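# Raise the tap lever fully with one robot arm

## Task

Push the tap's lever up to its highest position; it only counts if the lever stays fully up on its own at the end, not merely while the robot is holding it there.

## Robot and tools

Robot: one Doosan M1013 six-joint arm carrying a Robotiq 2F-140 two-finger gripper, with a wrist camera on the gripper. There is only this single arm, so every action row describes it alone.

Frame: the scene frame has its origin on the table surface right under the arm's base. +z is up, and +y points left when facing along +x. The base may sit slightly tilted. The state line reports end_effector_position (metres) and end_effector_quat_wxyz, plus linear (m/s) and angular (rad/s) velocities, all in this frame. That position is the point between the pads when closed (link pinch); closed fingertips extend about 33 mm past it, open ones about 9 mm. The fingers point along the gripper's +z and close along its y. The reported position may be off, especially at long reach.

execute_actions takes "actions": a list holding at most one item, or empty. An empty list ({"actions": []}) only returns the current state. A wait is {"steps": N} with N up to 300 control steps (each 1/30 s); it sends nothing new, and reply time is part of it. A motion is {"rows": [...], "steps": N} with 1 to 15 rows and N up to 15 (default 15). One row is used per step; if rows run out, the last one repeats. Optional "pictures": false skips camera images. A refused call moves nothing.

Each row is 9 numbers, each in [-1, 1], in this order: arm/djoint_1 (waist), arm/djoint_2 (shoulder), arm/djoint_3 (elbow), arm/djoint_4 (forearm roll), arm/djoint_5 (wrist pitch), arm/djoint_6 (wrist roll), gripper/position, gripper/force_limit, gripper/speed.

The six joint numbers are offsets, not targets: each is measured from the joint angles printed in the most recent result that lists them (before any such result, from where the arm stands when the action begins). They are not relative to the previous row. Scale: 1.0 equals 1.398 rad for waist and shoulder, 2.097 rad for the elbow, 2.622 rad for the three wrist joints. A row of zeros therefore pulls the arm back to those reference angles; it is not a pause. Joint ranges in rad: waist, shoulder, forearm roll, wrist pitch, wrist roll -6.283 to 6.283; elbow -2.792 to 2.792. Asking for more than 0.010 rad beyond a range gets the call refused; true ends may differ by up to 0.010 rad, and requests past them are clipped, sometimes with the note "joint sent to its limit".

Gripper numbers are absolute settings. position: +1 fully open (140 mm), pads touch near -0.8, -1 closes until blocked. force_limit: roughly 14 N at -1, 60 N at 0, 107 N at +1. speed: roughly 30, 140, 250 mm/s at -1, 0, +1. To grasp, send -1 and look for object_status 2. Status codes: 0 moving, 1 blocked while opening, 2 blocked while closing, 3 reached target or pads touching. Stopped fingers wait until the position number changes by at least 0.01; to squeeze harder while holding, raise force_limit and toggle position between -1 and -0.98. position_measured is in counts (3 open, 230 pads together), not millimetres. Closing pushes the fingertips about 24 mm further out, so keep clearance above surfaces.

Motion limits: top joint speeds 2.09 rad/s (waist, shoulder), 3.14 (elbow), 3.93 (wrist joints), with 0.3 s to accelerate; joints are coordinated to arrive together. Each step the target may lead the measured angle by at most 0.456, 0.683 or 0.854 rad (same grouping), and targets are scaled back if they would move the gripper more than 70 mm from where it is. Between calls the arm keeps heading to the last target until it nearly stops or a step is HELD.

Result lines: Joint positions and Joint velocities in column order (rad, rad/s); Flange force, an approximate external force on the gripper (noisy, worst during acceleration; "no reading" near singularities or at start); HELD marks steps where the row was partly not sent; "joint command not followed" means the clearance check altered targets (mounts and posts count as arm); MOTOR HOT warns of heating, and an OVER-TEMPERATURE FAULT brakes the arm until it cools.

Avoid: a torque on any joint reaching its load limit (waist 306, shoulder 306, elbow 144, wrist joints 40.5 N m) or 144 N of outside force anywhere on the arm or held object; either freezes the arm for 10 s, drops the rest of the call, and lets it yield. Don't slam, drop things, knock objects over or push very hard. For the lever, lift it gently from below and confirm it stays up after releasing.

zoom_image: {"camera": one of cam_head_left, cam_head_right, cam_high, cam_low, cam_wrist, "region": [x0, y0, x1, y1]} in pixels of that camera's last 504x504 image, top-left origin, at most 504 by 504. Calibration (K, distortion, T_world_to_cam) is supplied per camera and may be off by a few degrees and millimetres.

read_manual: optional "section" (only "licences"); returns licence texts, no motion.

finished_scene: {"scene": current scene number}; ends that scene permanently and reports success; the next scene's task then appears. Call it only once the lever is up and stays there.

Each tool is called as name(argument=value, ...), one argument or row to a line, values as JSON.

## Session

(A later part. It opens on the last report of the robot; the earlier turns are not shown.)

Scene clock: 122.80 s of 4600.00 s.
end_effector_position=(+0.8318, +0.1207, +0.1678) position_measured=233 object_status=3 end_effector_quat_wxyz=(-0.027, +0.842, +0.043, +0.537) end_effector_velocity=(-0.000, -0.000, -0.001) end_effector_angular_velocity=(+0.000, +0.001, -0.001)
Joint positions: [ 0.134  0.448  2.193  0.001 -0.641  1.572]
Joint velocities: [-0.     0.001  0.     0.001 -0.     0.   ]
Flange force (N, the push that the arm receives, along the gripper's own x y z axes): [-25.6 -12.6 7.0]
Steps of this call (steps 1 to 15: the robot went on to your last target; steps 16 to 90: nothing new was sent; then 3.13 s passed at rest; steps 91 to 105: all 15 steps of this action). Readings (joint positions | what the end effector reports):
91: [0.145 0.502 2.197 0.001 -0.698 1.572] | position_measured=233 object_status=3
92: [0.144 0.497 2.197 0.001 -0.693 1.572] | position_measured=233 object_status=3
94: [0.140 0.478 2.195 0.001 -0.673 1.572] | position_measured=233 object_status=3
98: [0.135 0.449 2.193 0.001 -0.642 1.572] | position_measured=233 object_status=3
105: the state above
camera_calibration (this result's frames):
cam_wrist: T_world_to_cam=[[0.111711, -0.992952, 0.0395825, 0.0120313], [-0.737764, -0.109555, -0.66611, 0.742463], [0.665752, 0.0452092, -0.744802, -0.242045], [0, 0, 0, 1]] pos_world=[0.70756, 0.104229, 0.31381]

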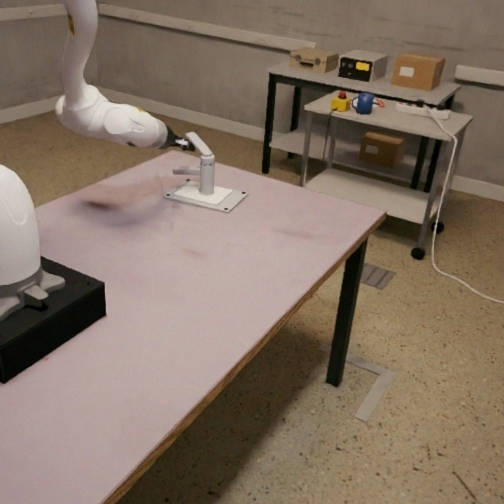

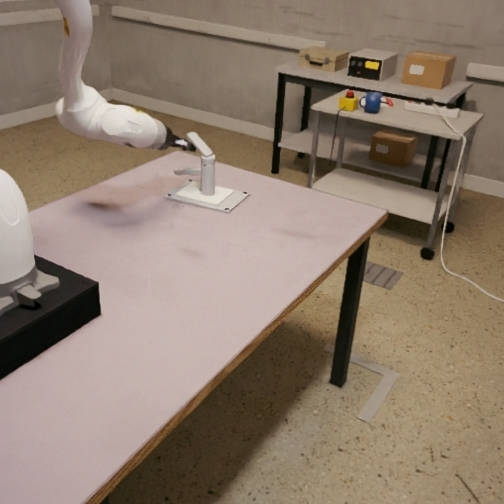

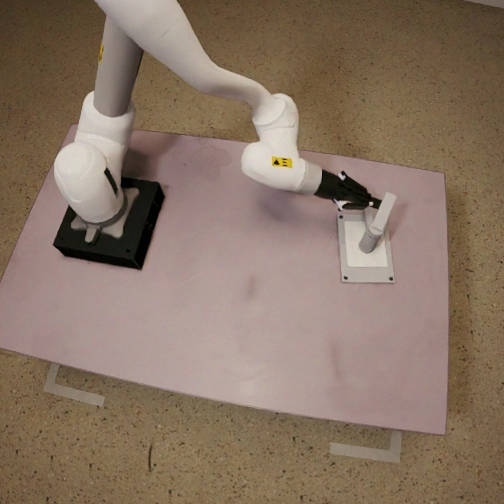

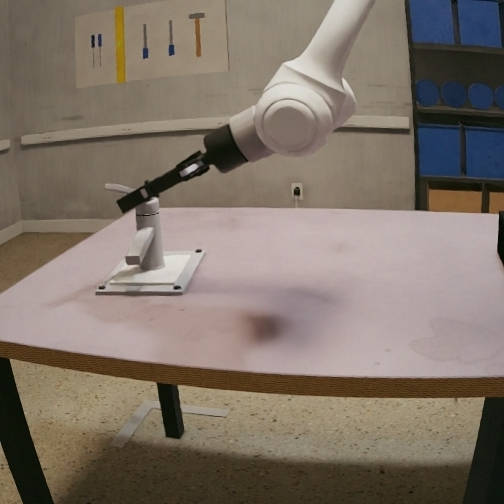

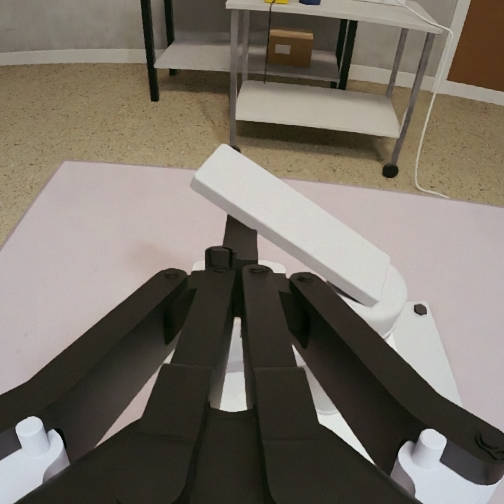

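execute_actions(
  actions=[
    {"rows":[[-0.003,-0.006,-0.002,0,0.004,0,-1,0,1],[-0.006,-0.013,-0.004,0,0.008,0,-1,0,1],[-0.009,-0.02,-0.006,0,0.013,0,-1,0,1]],"steps":15},
  ],
)

zoom_image(
  camera="cam_head_left",
  region=[140, 110, 260, 220],
)

zoom_image(
  camera="cam_low",
  region=[60, 150, 260, 310],
)

Scene clock: 131.57 s of 4600.00 s.
end_effector_position=(+0.8380, +0.1108, +0.1881) position_measured=233 object_status=3 end_effector_quat_wxyz=(-0.024, +0.841, +0.038, +0.540) end_effector_velocity=(+0.001, -0.001, -0.000) end_effector_angular_velocity=(-0.001, -0.000, -0.001)
Joint positions: [ 0.122  0.42   2.181  0.001 -0.607  1.572]
Joint velocities: [-0.001  0.001 -0.001  0.001 -0.001 -0.001]
Flange force (N, the push that the arm receives, along the gripper's own x y z axes): [-54.2 -81.6 -58.8]
Steps of this call (steps 1 to 15: the robot went on to your last target; steps 16 to 90: nothing new was sent; then 5.27 s passed at rest; steps 91 to 105: all 15 steps of this action). Readings (joint positions | what the end effector reports):
91: [0.134 0.447 2.193 0.001 -0.641 1.572] | position_measured=233 object_status=3
92: [0.132 0.444 2.191 0.001 -0.636 1.572] | position_measured=233 object_status=3
94: [0.126 0.430 2.185 0.001 -0.621 1.572] | position_measured=233 object_status=3
98: [0.122 0.420 2.181 0.000 -0.607 1.572] | position_measured=233 object_status=3
105: the state above
camera_calibration (this result's frames):
cam_wrist: T_world_to_cam=[[0.0991725, -0.994276, 0.0397436, 0.0113312], [-0.735072, -0.100122, -0.670555, 0.757046], [0.670696, 0.0372862, -0.740794, -0.234653], [0, 0, 0, 1]] pos_world=[0.71274, 0.0958129, 0.333361]

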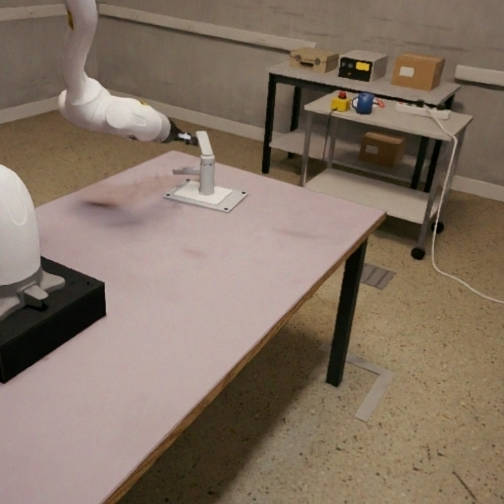

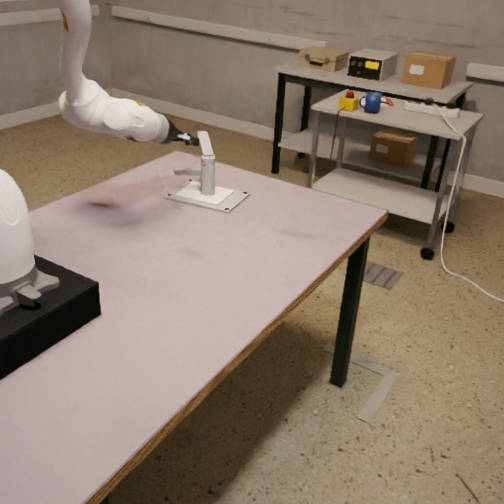

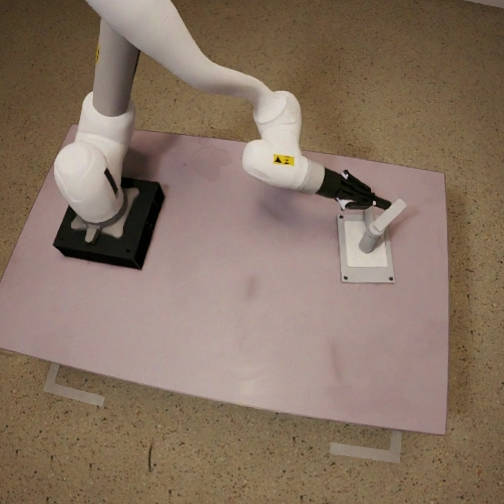

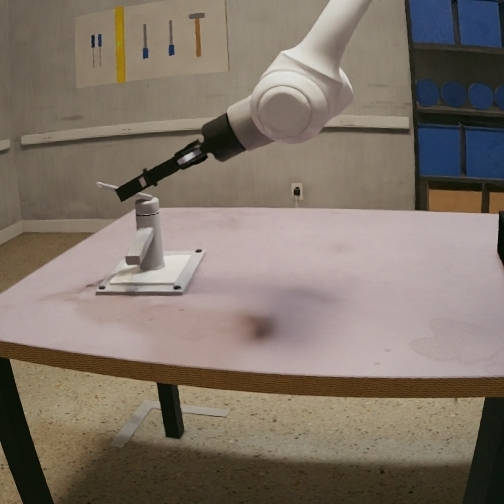

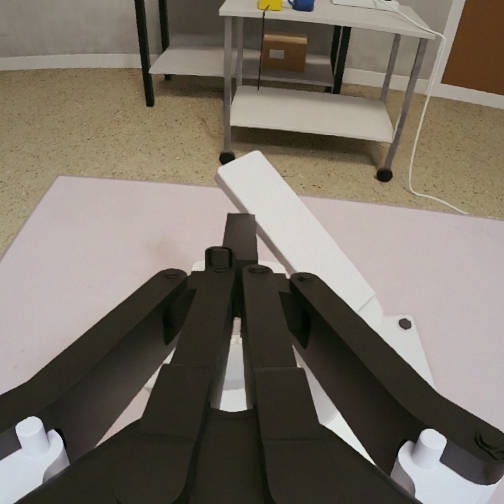

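Region (140, 110, 260, 220) of cam_head_left's 504x504 image, scaled by 4.200, with more detail than that image has; it fills the top 462 rows of this view, and the rest is white.

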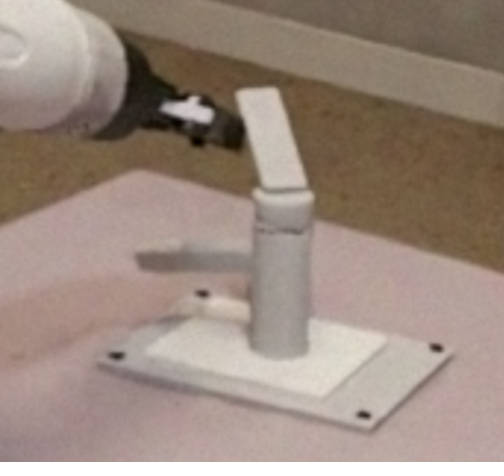

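Region (60, 150, 260, 310) of cam_low's 504x504 image, scaled by 2.520, with more detail than that image has; it fills the top 403 rows of this view, and the rest is white.

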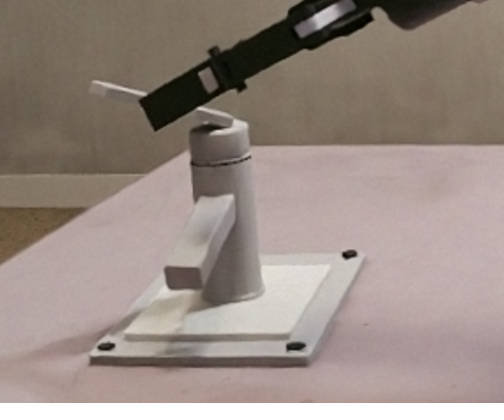

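execute_actions(
  actions=[
    {"rows":[[0.02,-0.01,0.03,0,-0.01,0,-1,0,1]],"steps":15},
  ],
)

zoom_image(
  camera="cam_high",
  region=[300, 160, 440, 300],
)

zoom_image(
  camera="cam_low",
  region=[60, 150, 260, 310],
)

Scene clock: 141.60 s of 4600.00 s.
end_effector_position=(+0.7999, +0.1299, +0.1714) position_measured=233 object_status=3 end_effector_quat_wxyz=(-0.031, +0.846, +0.050, +0.530) end_effector_velocity=(-0.000, -0.000, +0.001) end_effector_angular_velocity=(+0.000, -0.000, -0.000)
Joint positions: [ 0.15   0.406  2.243  0.001 -0.633  1.572]
Joint velocities: [-0.    -0.001  0.    -0.     0.     0.   ]
Flange force (N, the push that the arm receives, along the gripper's own x y z axes): [-1.9 4.3 -0.6]
Steps of this call (steps 1 to 15: the robot went on to your last target; steps 16 to 90: nothing new was sent; then 6.53 s passed at rest; steps 91 to 105: all 15 steps of this action). Readings (joint positions | what the end effector reports):
91: [0.122 0.420 2.181 0.001 -0.607 1.572] | position_measured=233 object_status=3
92: [0.125 0.418 2.188 0.002 -0.612 1.572] | position_measured=233 object_status=3
94: [0.141 0.409 2.226 0.002 -0.627 1.572] | position_measured=233 object_status=3
98: [0.149 0.406 2.243 0.001 -0.633 1.572] | position_measured=233 object_status=3
105: the state above
camera_calibration (this result's frames):
cam_wrist: T_world_to_cam=[[0.127751, -0.991025, 0.0393573, 0.0116343], [-0.746891, -0.122238, -0.653614, 0.729185], [0.652559, 0.0541043, -0.755804, -0.207207], [0, 0, 0, 1]] pos_world=[0.67835, 0.111875, 0.31954]

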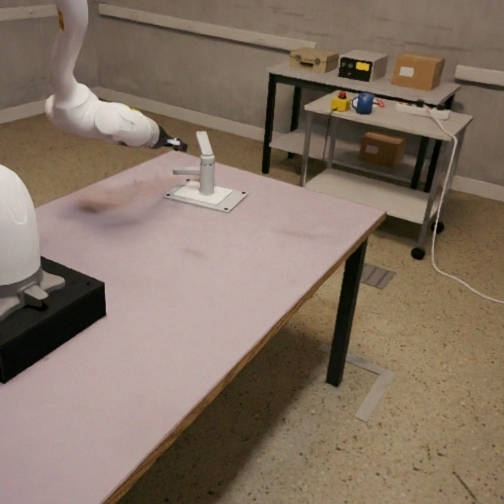

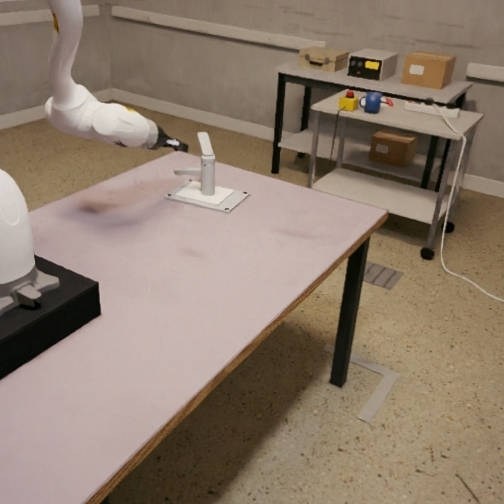

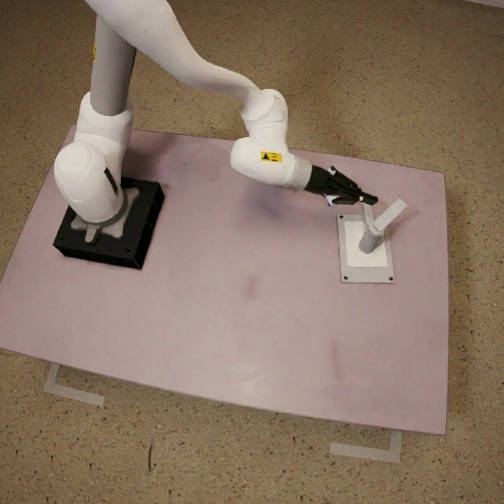

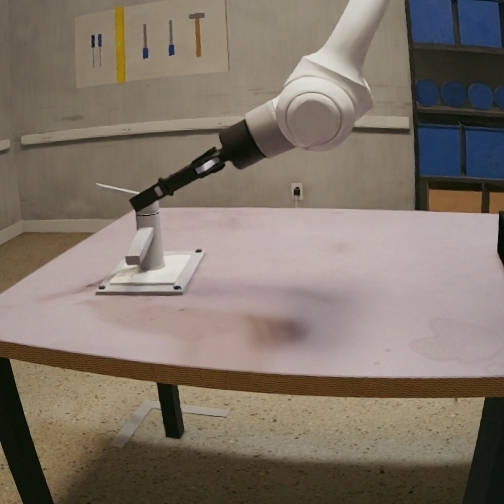

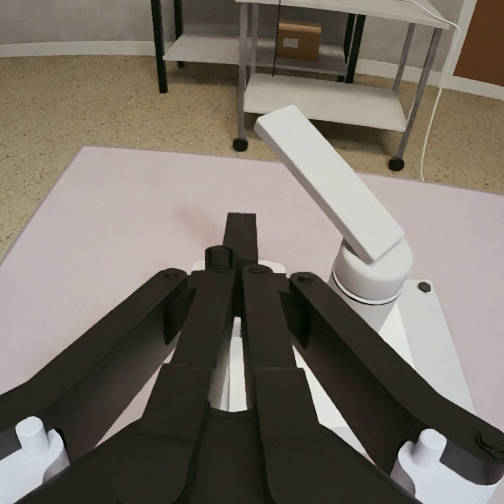

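Region (300, 160, 440, 300) of cam_high's 504x504 image, scaled by 3.600, with more detail than that image has.

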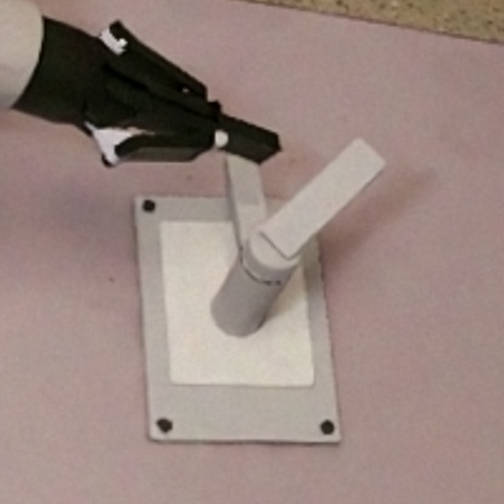

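Region (60, 150, 260, 310) of cam_low's 504x504 image, scaled by 2.520, with more detail than that image has; it fills the top 403 rows of this view, and the rest is white.

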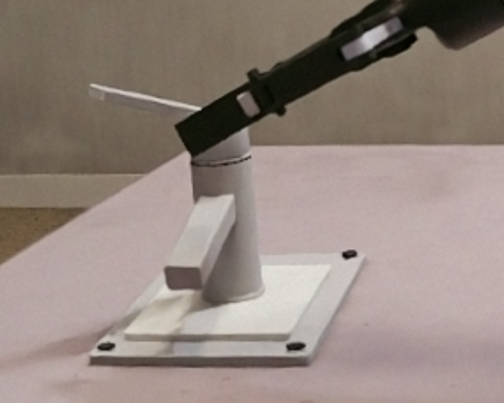

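execute_actions(
  actions=[
    {"rows":[[0,0.122,0.055,0,-0.21,0,-1,0,1]],"steps":15},
  ],
)

execute_actions(
  actions=[
    {"rows":[[-0.029,0,0,0,0,0,-1,0,1]],"steps":12},
  ],
)

Scene clock: 167.40 s of 4600.00 s.
end_effector_position=(+0.7706, +0.1264, +0.1510) position_measured=233 object_status=3 end_effector_quat_wxyz=(-0.037, +0.769, +0.045, +0.637) end_effector_velocity=(-0.001, -0.000, -0.001) end_effector_angular_velocity=(+0.001, +0.000, -0.001)
Joint positions: [ 0.15   0.576  2.359  0.001 -1.183  1.572]
Joint velocities: [ 0.     0.001  0.002  0.    -0.003  0.001]
Flange force (N, the push that the arm receives, along the gripper's own x y z axes): [5.3 1.7 -3.6]
Steps of this call (steps 1 to 15: the robot went on to your last target; steps 16 to 90: nothing new was sent; then 22.30 s passed at rest; steps 91 to 105: all 15 steps of this action). Readings (joint positions | what the end effector reports):
91: [0.150 0.406 2.244 0.001 -0.633 1.572] | position_measured=233 object_status=3
92: [0.150 0.409 2.246 0.001 -0.643 1.572] | position_measured=233 object_status=3
94: [0.150 0.428 2.259 0.001 -0.707 1.572] | position_measured=233 object_status=3
98: [0.150 0.516 2.318 0.001 -0.989 1.572] | position_measured=233 object_status=3
105: the state above
camera_calibration (this result's frames):
cam_wrist: T_world_to_cam=[[0.117515, -0.992224, 0.0410089, 0.0204427], [-0.550793, -0.099484, -0.828692, 0.565956], [0.826328, 0.0747967, -0.558201, -0.369734], [0, 0, 0, 1]] pos_world=[0.614843, 0.104242, 0.261779]

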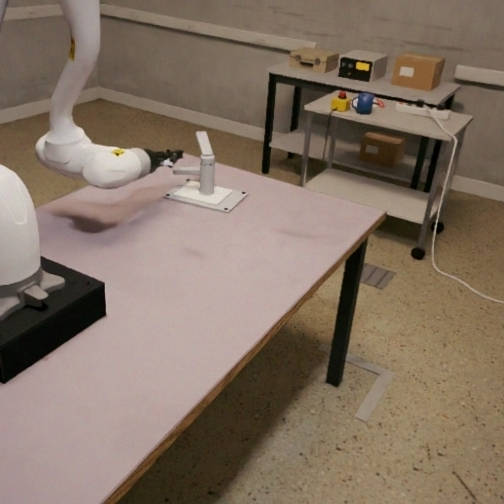

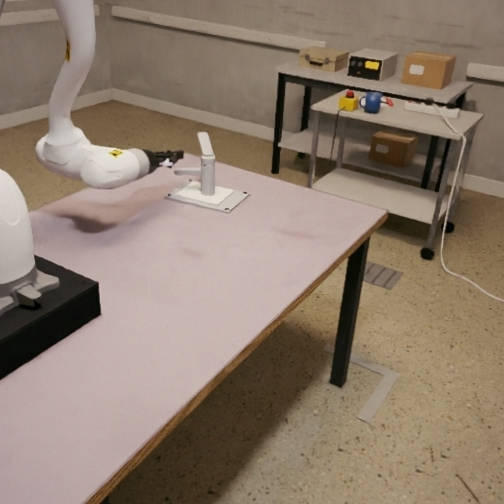

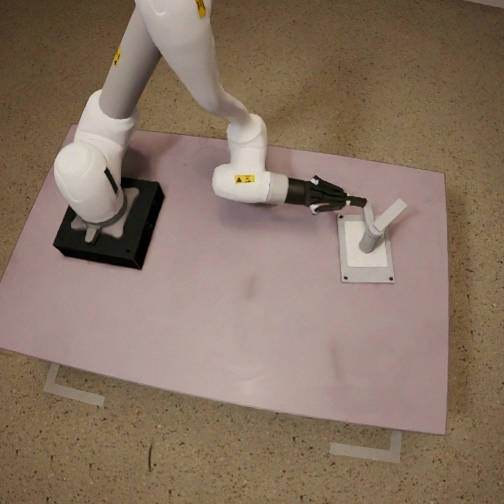

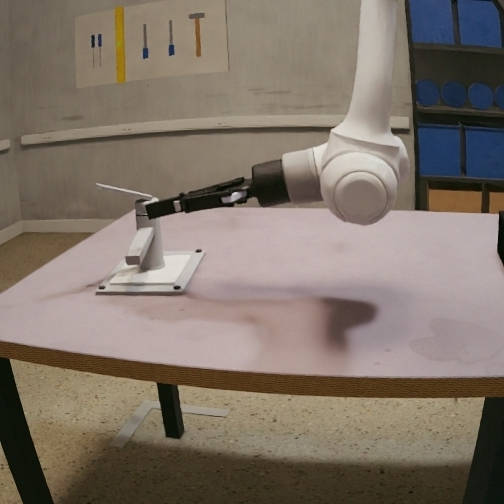

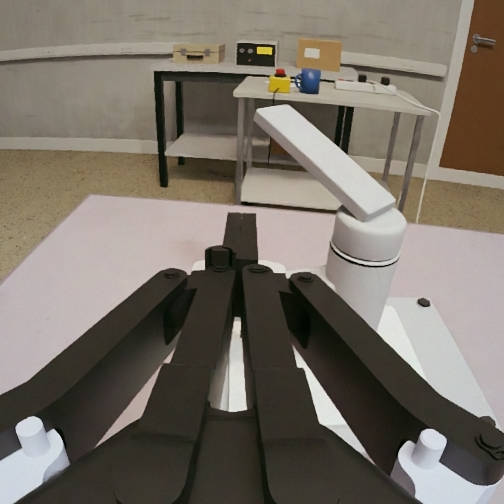

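Scene clock: 167.80 s of 4600.00 s.
end_effector_position=(+0.7751, +0.0951, +0.1510) position_measured=233 object_status=3 end_effector_quat_wxyz=(-0.024, +0.770, +0.030, +0.637) end_effector_velocity=(+0.000, -0.000, +0.000) end_effector_angular_velocity=(-0.000, -0.000, -0.000)
Joint positions: [ 0.109  0.576  2.359  0.001 -1.183  1.572]
Joint velocities: [-0.  0. -0. -0. -0. -0.]
Flange force (N, the push that the arm receives, along the gripper's own x y z axes): [1.4 2.9 -1.4]
Steps of this call (steps 1 to 12: all 12 steps of this action). Readings (joint positions | what the end effector reports):
1: [0.149 0.576 2.359 0.001 -1.183 1.572] | position_measured=233 object_status=3
2: [0.144 0.576 2.359 0.001 -1.183 1.572] | position_measured=233 object_status=3
4: [0.120 0.576 2.359 0.001 -1.183 1.572] | position_measured=233 object_status=3
8: [0.109 0.576 2.359 0.001 -1.183 1.572] | position_measured=233 object_status=3
12: the state above
camera_calibration (this result's frames):
cam_wrist: T_world_to_cam=[[0.0771769, -0.996163, 0.0412777, 0.0204497], [-0.554217, -0.0772793, -0.828777, 0.565913], [0.828787, 0.0410856, -0.558054, -0.369781], [0, 0, 0, 1]] pos_world=[0.618529, 0.0792972, 0.261814]

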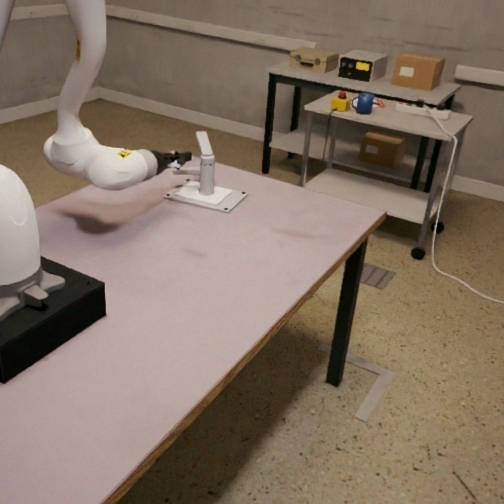

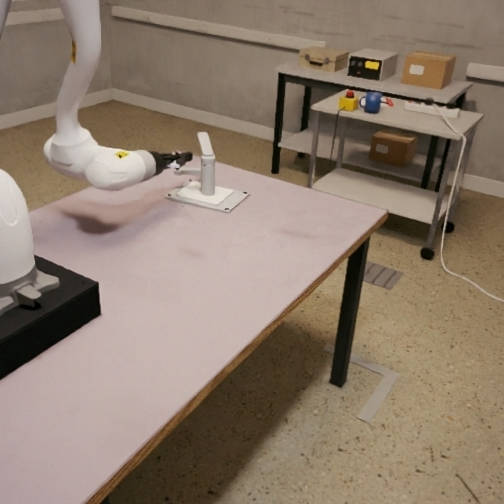

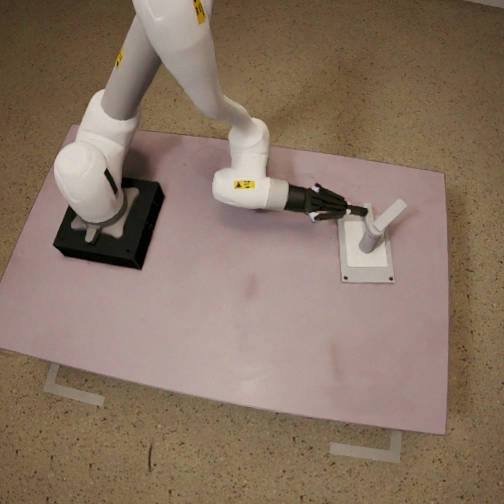

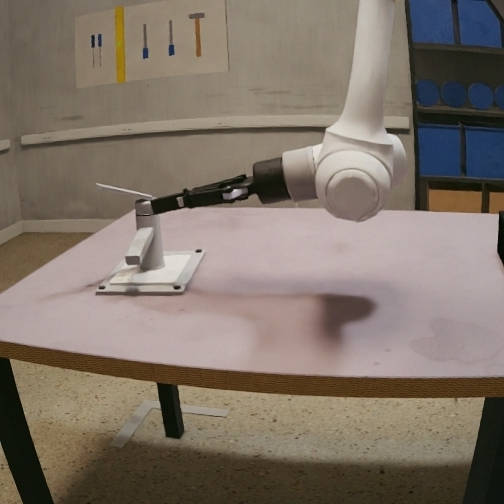

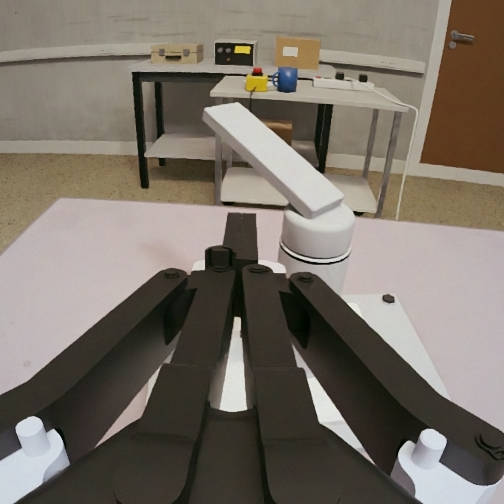

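execute_actions(
  actions=[
    {"rows":[[0.014,0,0,0,0,0,-1,0,1],[0.014,0,0,0,0,0,-1,0,1],[0.014,0,0,0,0,0,-1,0,1],[0.014,0.009,-0.02,0,0.011,0,-1,0,1],[0.014,0.018,-0.041,0,0.022,0,-1,0,1],[0.014,0.027,-0.061,0,0.034,0,-1,0,1],[0.014,0.036,-0.082,0,0.045,0,-1,0,1]],"steps":15},
  ],
)

zoom_image(
  camera="cam_low",
  region=[60, 150, 260, 310],
)

Scene clock: 175.10 s of 4600.00 s.
end_effector_position=(+0.8638, +0.1191, +0.1518) position_measured=233 object_status=3 end_effector_quat_wxyz=(-0.031, +0.768, +0.037, +0.638) end_effector_velocity=(+0.005, +0.000, +0.003) end_effector_angular_velocity=(-0.001, -0.005, +0.000)
Joint positions: [ 0.129  0.626  2.187  0.001 -1.066  1.572]
Joint velocities: [-0.     0.    -0.008 -0.001  0.004 -0.002]
Flange force (N, the push that the arm receives, along the gripper's own x y z axes): [0.7 0.7 0.3]
Steps of this call (steps 1 to 15: the robot went on to your last target; steps 16 to 90: nothing new was sent; then 3.80 s passed at rest; steps 91 to 105: all 15 steps of this action). Readings (joint positions | what the end effector reports):
91: [0.110 0.576 2.359 0.001 -1.183 1.572] | position_measured=233 object_status=3
92: [0.114 0.576 2.359 0.001 -1.183 1.572] | position_measured=233 object_status=3
94: [0.126 0.576 2.358 0.001 -1.183 1.572] | position_measured=233 object_status=3
98: [0.129 0.602 2.269 0.001 -1.122 1.572] | position_measured=233 object_status=3
105: the state above
camera_calibration (this result's frames):
cam_wrist: T_world_to_cam=[[0.0964787, -0.99449, 0.0410125, 0.0206794], [-0.549821, -0.0875968, -0.830677, 0.615315], [0.829692, 0.057593, -0.555243, -0.447096], [0, 0, 0, 1]] pos_world=[0.70727, 0.100215, 0.262033]

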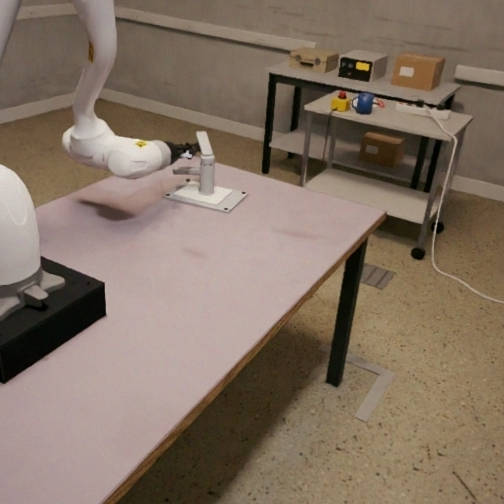

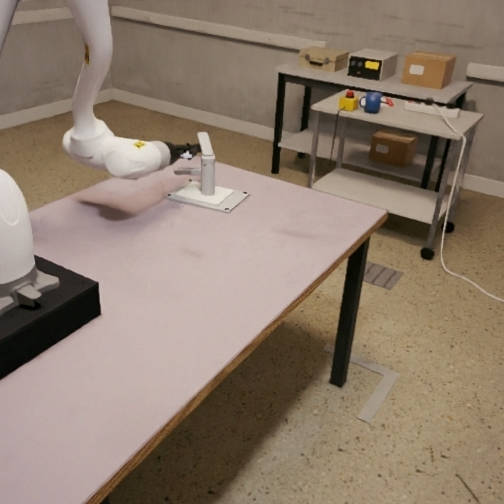

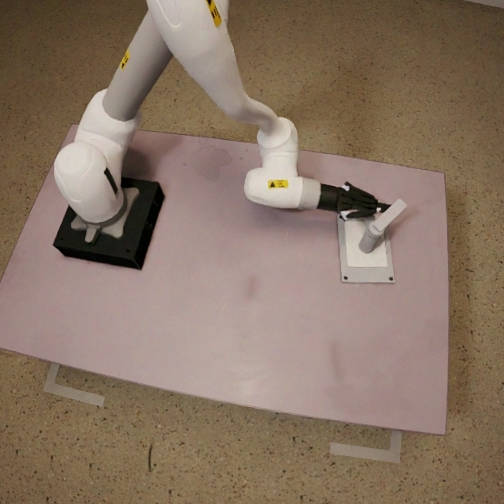

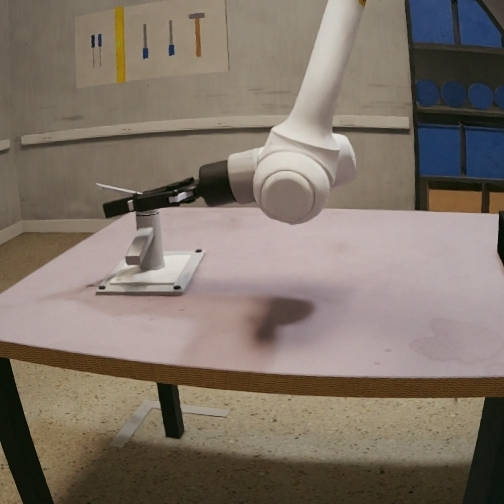

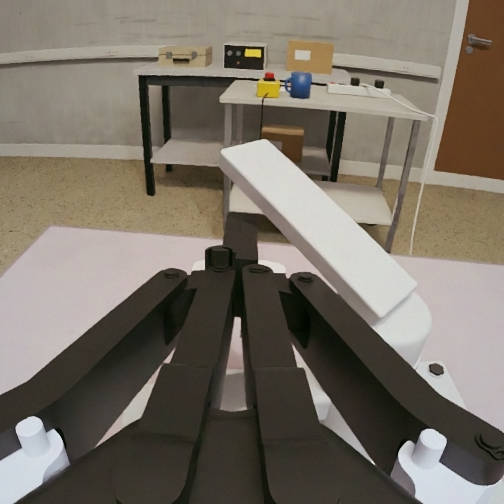

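Region (60, 150, 260, 310) of cam_low's 504x504 image, scaled by 2.520, with more detail than that image has; it fills the top 403 rows of this view, and the rest is white.

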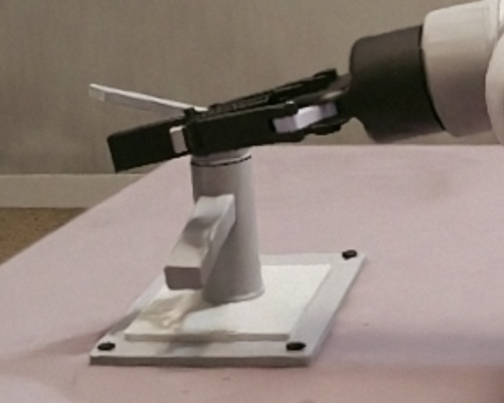

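execute_actions(
  actions=[
    {"rows":[[-0.008,0.008,-0.019,0,0.011,0,-1,0,1],[-0.008,0.008,-0.019,0,0.011,0,-1,0,1],[-0.008,0.008,-0.019,0,0.011,0,-1,0,1],[-0.008,0.008,-0.019,0,0.011,0,-1,0,1],[-0.009,-0.002,-0.019,0,0.016,0,-1,0,1],[-0.009,-0.002,-0.019,0,0.016,0,-1,0,1],[-0.01,-0.011,-0.018,0,0.021,0,-1,0,1],[-0.01,-0.011,-0.018,0,0.021,0,-1,0,1],[-0.011,-0.021,-0.018,0,0.026,0,-1,0,1],[-0.011,-0.021,-0.018,0,0.026,0,-1,0,1],[-0.012,-0.031,-0.018,0,0.031,0,-1,0,1]],"steps":15},
  ],
)

zoom_image(
  camera="cam_low",
  region=[60, 150, 260, 310],
)

Scene clock: 197.60 s of 4600.00 s.
end_effector_position=(+0.8821, +0.1131, +0.1523) position_measured=233 object_status=3 end_effector_quat_wxyz=(-0.028, +0.769, +0.034, +0.638) end_effector_velocity=(-0.000, -0.000, -0.000) end_effector_angular_velocity=(-0.002, +0.001, -0.000)
Joint positions: [ 0.12   0.636  2.154 -0.    -1.041  1.572]
Joint velocities: [-0.     0.     0.     0.001  0.    -0.002]
Flange force (N, the push that the arm receives, along the gripper's own x y z axes): [-10.5 -14.9 -25.2]
FORCE FAULT: contact force on the arm reached its limit, and the arm stopped for 10 seconds. The contact can be on any part of the arm, not only on its tool. The arm's remaining commands of this call were not run. The arm holds still and accepts commands again. Move the arm away from the contact; if what it grips holds it there, let go first. Pushing or pulling that hard again can fault the arm again.
The stop began at step 95 of this call (marked STOPPED below). From that step on the arm followed nothing that you had sent. 11 steps, steps kept back included, did not run and will not run. Nothing is kept back now, and the robot has no last target.
Steps of this call (steps 1 to 15: the robot went on to your last target; steps 16 to 90: nothing new was sent; then 9.33 s passed at rest; steps 91 to 94: the first 4 steps of this action; steps 95 to 395: the stop). Readings (joint positions | what the end effector reports):
91: [0.129 0.627 2.186 0.001 -1.065 1.572] | position_measured=233 object_status=3
92: [0.127 0.629 2.178 0.001 -1.059 1.572] | position_measured=233 object_status=3
94: [0.120 0.636 2.153 0.001 -1.041 1.572] | position_measured=233 object_status=3
95: [0.120 0.636 2.154 -0.000 -1.041 1.572] | position_measured=233 object_status=3 STOPPED
98: [0.120 0.636 2.154 -0.000 -1.041 1.572] | position_measured=233 object_status=3
395: the state above
camera_calibration (this result's frames):
cam_wrist: T_world_to_cam=[[0.0885385, -0.995209, 0.0414825, 0.0198735], [-0.551227, -0.0836423, -0.830153, 0.626004], [0.829645, 0.0506343, -0.555991, -0.460677], [0, 0, 0, 1]] pos_world=[0.725509, 0.0954647, 0.262722]

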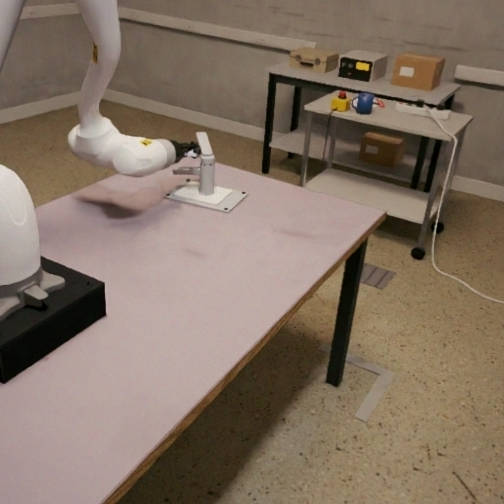

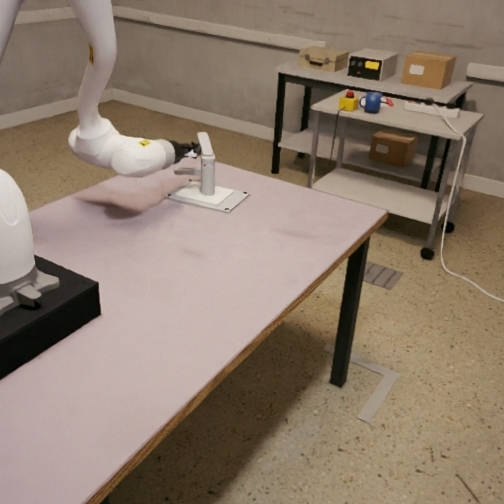

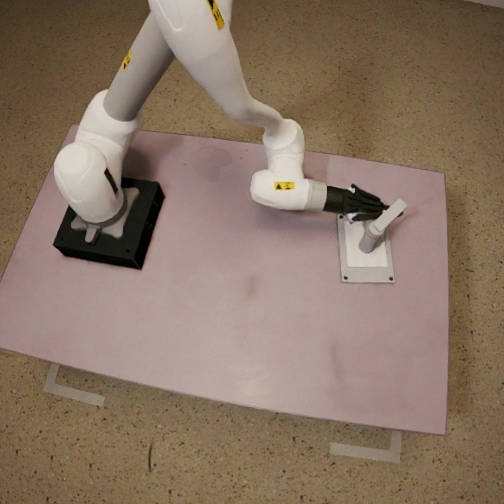

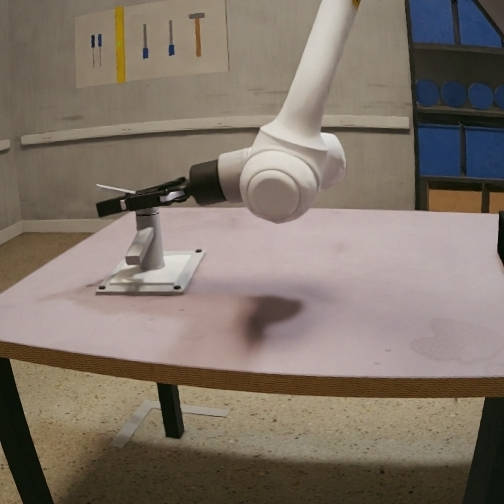

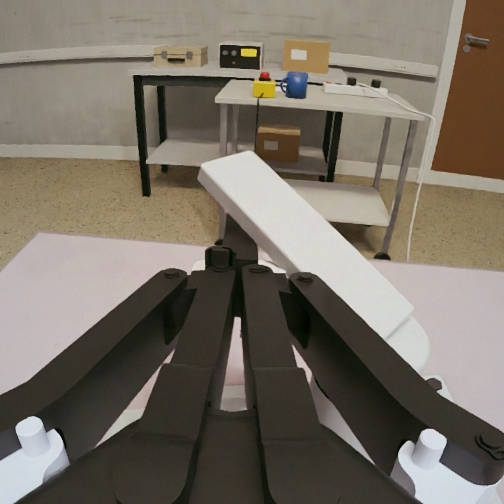

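Region (60, 150, 260, 310) of cam_low's 504x504 image, scaled by 2.520, with more detail than that image has; it fills the top 403 rows of this view, and the rest is white.

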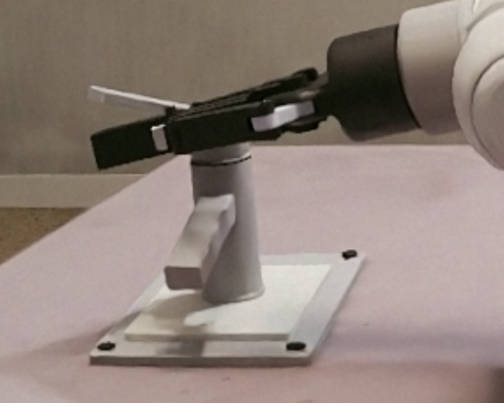

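execute_actions(
  actions=[
    {"rows":[[0.007,-0.004,0.012,0,-0.007,0,-1,0,1],[0.007,-0.004,0.012,0,-0.007,0,-1,0,1],[0.007,-0.004,0.012,0,-0.007,0,-1,0,1],[0.007,-0.004,0.012,0,-0.007,0,-1,0,1],[0.007,-0.004,0.012,0,-0.007,0,-1,0,1],[0.007,-0.008,0.012,0,-0.005,0,-1,0,1],[0.007,-0.008,0.012,0,-0.005,0,-1,0,1],[0.007,-0.011,0.012,0,-0.003,0,-1,0,1],[0.007,-0.011,0.012,0,-0.003,0,-1,0,1],[0.007,-0.014,0.012,0,-0.002,0,-1,0,1]],"steps":15},
  ],
)

Scene clock: 204.83 s of 4600.00 s.
end_effector_position=(+0.8683, +0.1204, +0.1583) position_measured=233 object_status=3 end_effector_quat_wxyz=(-0.031, +0.769, +0.038, +0.638) end_effector_velocity=(+0.000, +0.000, +0.001) end_effector_angular_velocity=(+0.001, -0.000, +0.000)
Joint positions: [ 0.129  0.616  2.179 -0.    -1.046  1.572]
Joint velocities: [ 0.    -0.001 -0.    -0.     0.001  0.001]
Flange force (N, the push that the arm receives, along the gripper's own x y z axes): [3.7 1.0 -5.2]
Steps of this call (steps 1 to 90: nothing new was sent; then 3.73 s passed at rest; steps 91 to 105: all 15 steps of this action). Readings (joint positions | what the end effector reports):
91: [0.120 0.636 2.154 -0.000 -1.041 1.572] | position_measured=233 object_status=3
92: [0.122 0.634 2.161 0.000 -1.046 1.572] | position_measured=233 object_status=3
94: [0.128 0.631 2.176 -0.000 -1.057 1.572] | position_measured=233 object_status=3
98: [0.129 0.626 2.179 -0.000 -1.055 1.572] | position_measured=233 object_status=3
105: the state above
camera_calibration (this result's frames):
cam_wrist: T_world_to_cam=[[0.0982857, -0.994296, 0.0414121, 0.0196358], [-0.550714, -0.0890043, -0.829935, 0.62408], [0.828887, 0.0587646, -0.55632, -0.446535], [0, 0, 0, 1]] pos_world=[0.711887, 0.10131, 0.268716]

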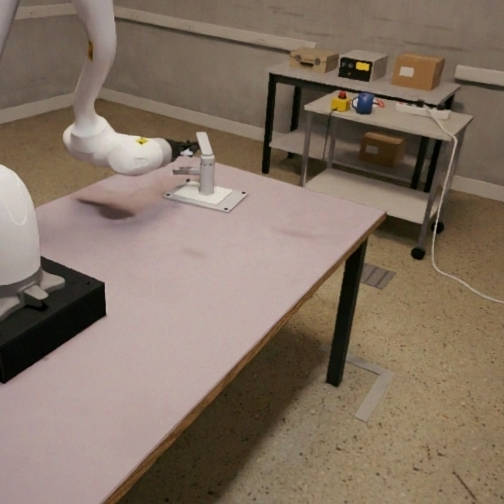

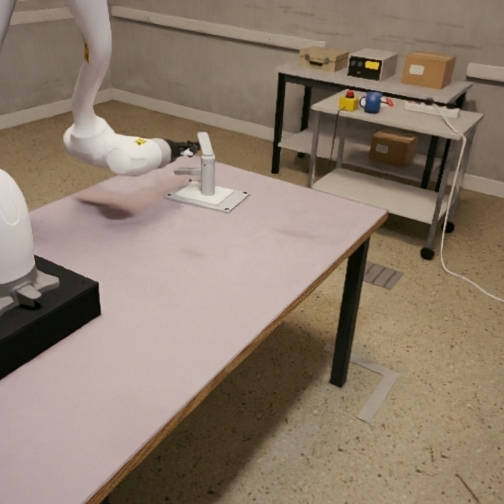

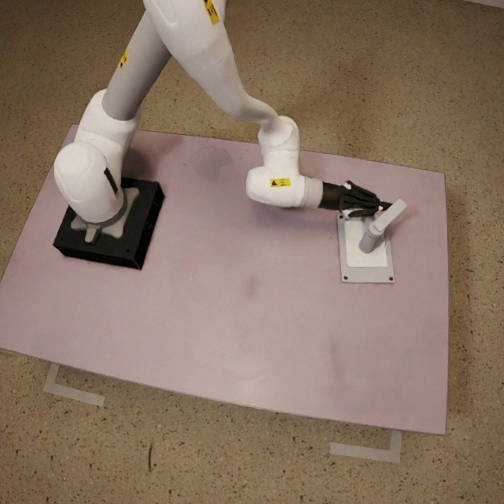

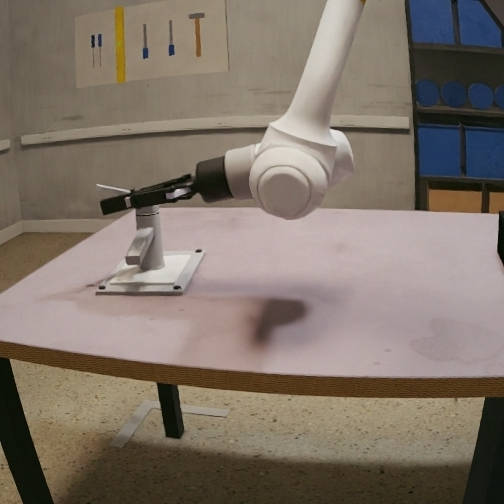

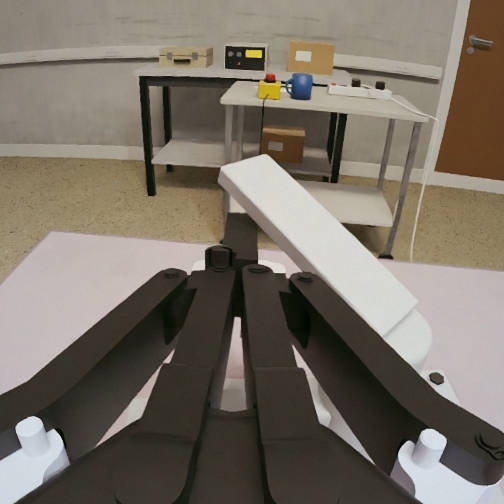

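No contact yet; lift further slowly.

execute_actions(
  actions=[
    {"rows":[[0,-0.003,0,0,0.002,0,-1,0,1],[0,-0.003,0,0,0.002,0,-1,0,1],[0,-0.006,0,0,0.003,0,-1,0,1],[0,-0.006,0,0,0.003,0,-1,0,1],[0,-0.009,0,0,0.005,0,-1,0,1],[0,-0.009,0,0,0.005,0,-1,0,1],[0,-0.012,0,0,0.006,0,-1,0,1],[0,-0.012,0,0,0.006,0,-1,0,1],[0,-0.015,0,0,0.008,0,-1,0,1]],"steps":15},
  ],
)

zoom_image(
  camera="cam_low",
  region=[60, 150, 260, 310],
)

Scene clock: 212.43 s of 4600.00 s.
end_effector_position=(+0.8685, +0.1206, +0.1695) position_measured=233 object_status=3 end_effector_quat_wxyz=(-0.031, +0.769, +0.038, +0.638) end_effector_velocity=(+0.000, -0.000, +0.002) end_effector_angular_velocity=(+0.000, -0.002, -0.001)
Joint positions: [ 0.13   0.596  2.179 -0.001 -1.025  1.572]
Joint velocities: [-0.    -0.002  0.     0.001 -0.001 -0.   ]
Flange force (N, the push that the arm receives, along the gripper's own x y z axes): [-33.5 -14.2 1.5]
Steps of this call (steps 1 to 15: the robot went on to your last target; steps 16 to 90: nothing new was sent; then 4.10 s passed at rest; steps 91 to 105: all 15 steps of this action). Readings (joint positions | what the end effector reports):
91: [0.129 0.616 2.179 -0.000 -1.046 1.572] | position_measured=233 object_status=3
92: [0.129 0.614 2.179 -0.000 -1.043 1.572] | position_measured=233 object_status=3
94: [0.129 0.611 2.179 -0.000 -1.040 1.572] | position_measured=233 object_status=3
98: [0.129 0.602 2.179 -0.000 -1.032 1.572] | position_measured=233 object_status=3
105: the state above
camera_calibration (this result's frames):
cam_wrist: T_world_to_cam=[[0.0986352, -0.994258, 0.0415047, 0.0190248], [-0.551152, -0.0893085, -0.829612, 0.633889], [0.828555, 0.0589535, -0.556796, -0.440189], [0, 0, 0, 1]] pos_world=[0.712213, 0.101478, 0.279996]

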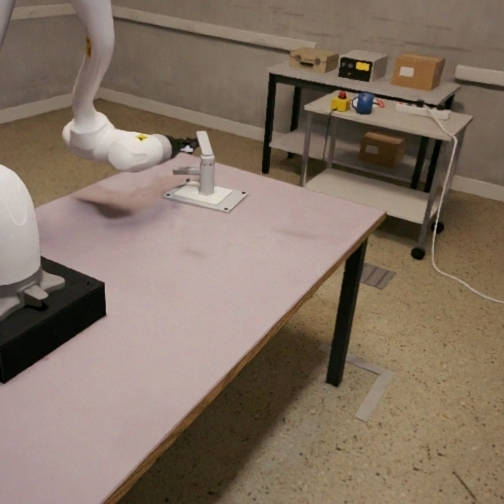

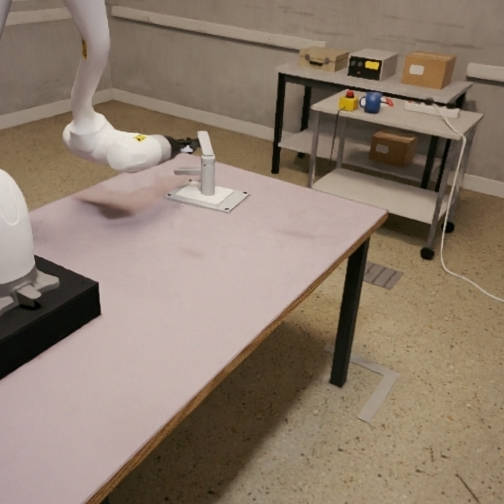

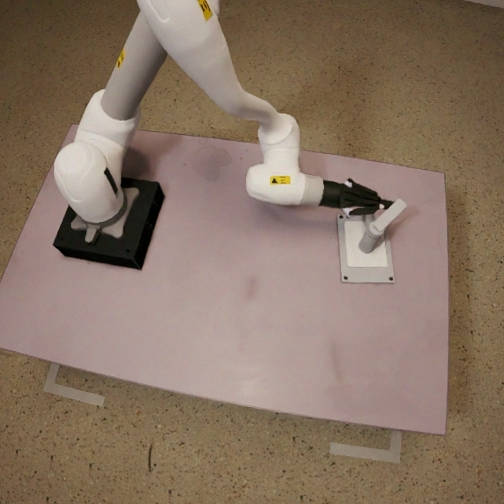

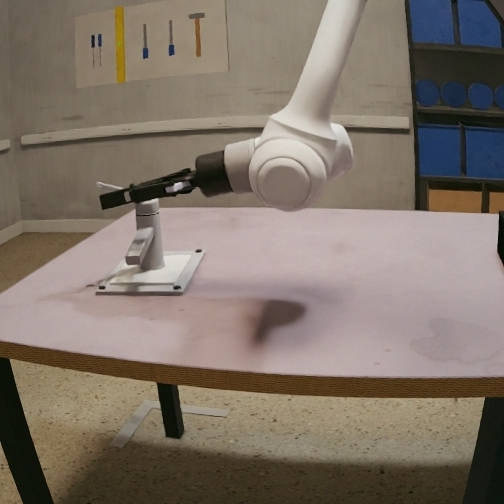

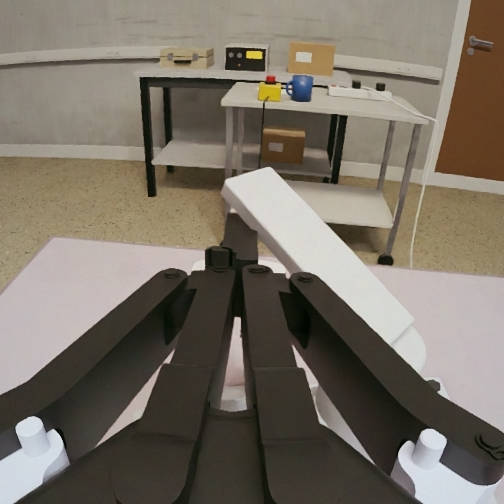

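Region (60, 150, 260, 310) of cam_low's 504x504 image, scaled by 2.520, with more detail than that image has; it fills the top 403 rows of this view, and the rest is white.

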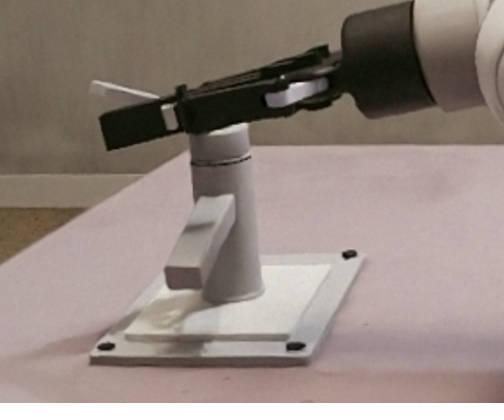

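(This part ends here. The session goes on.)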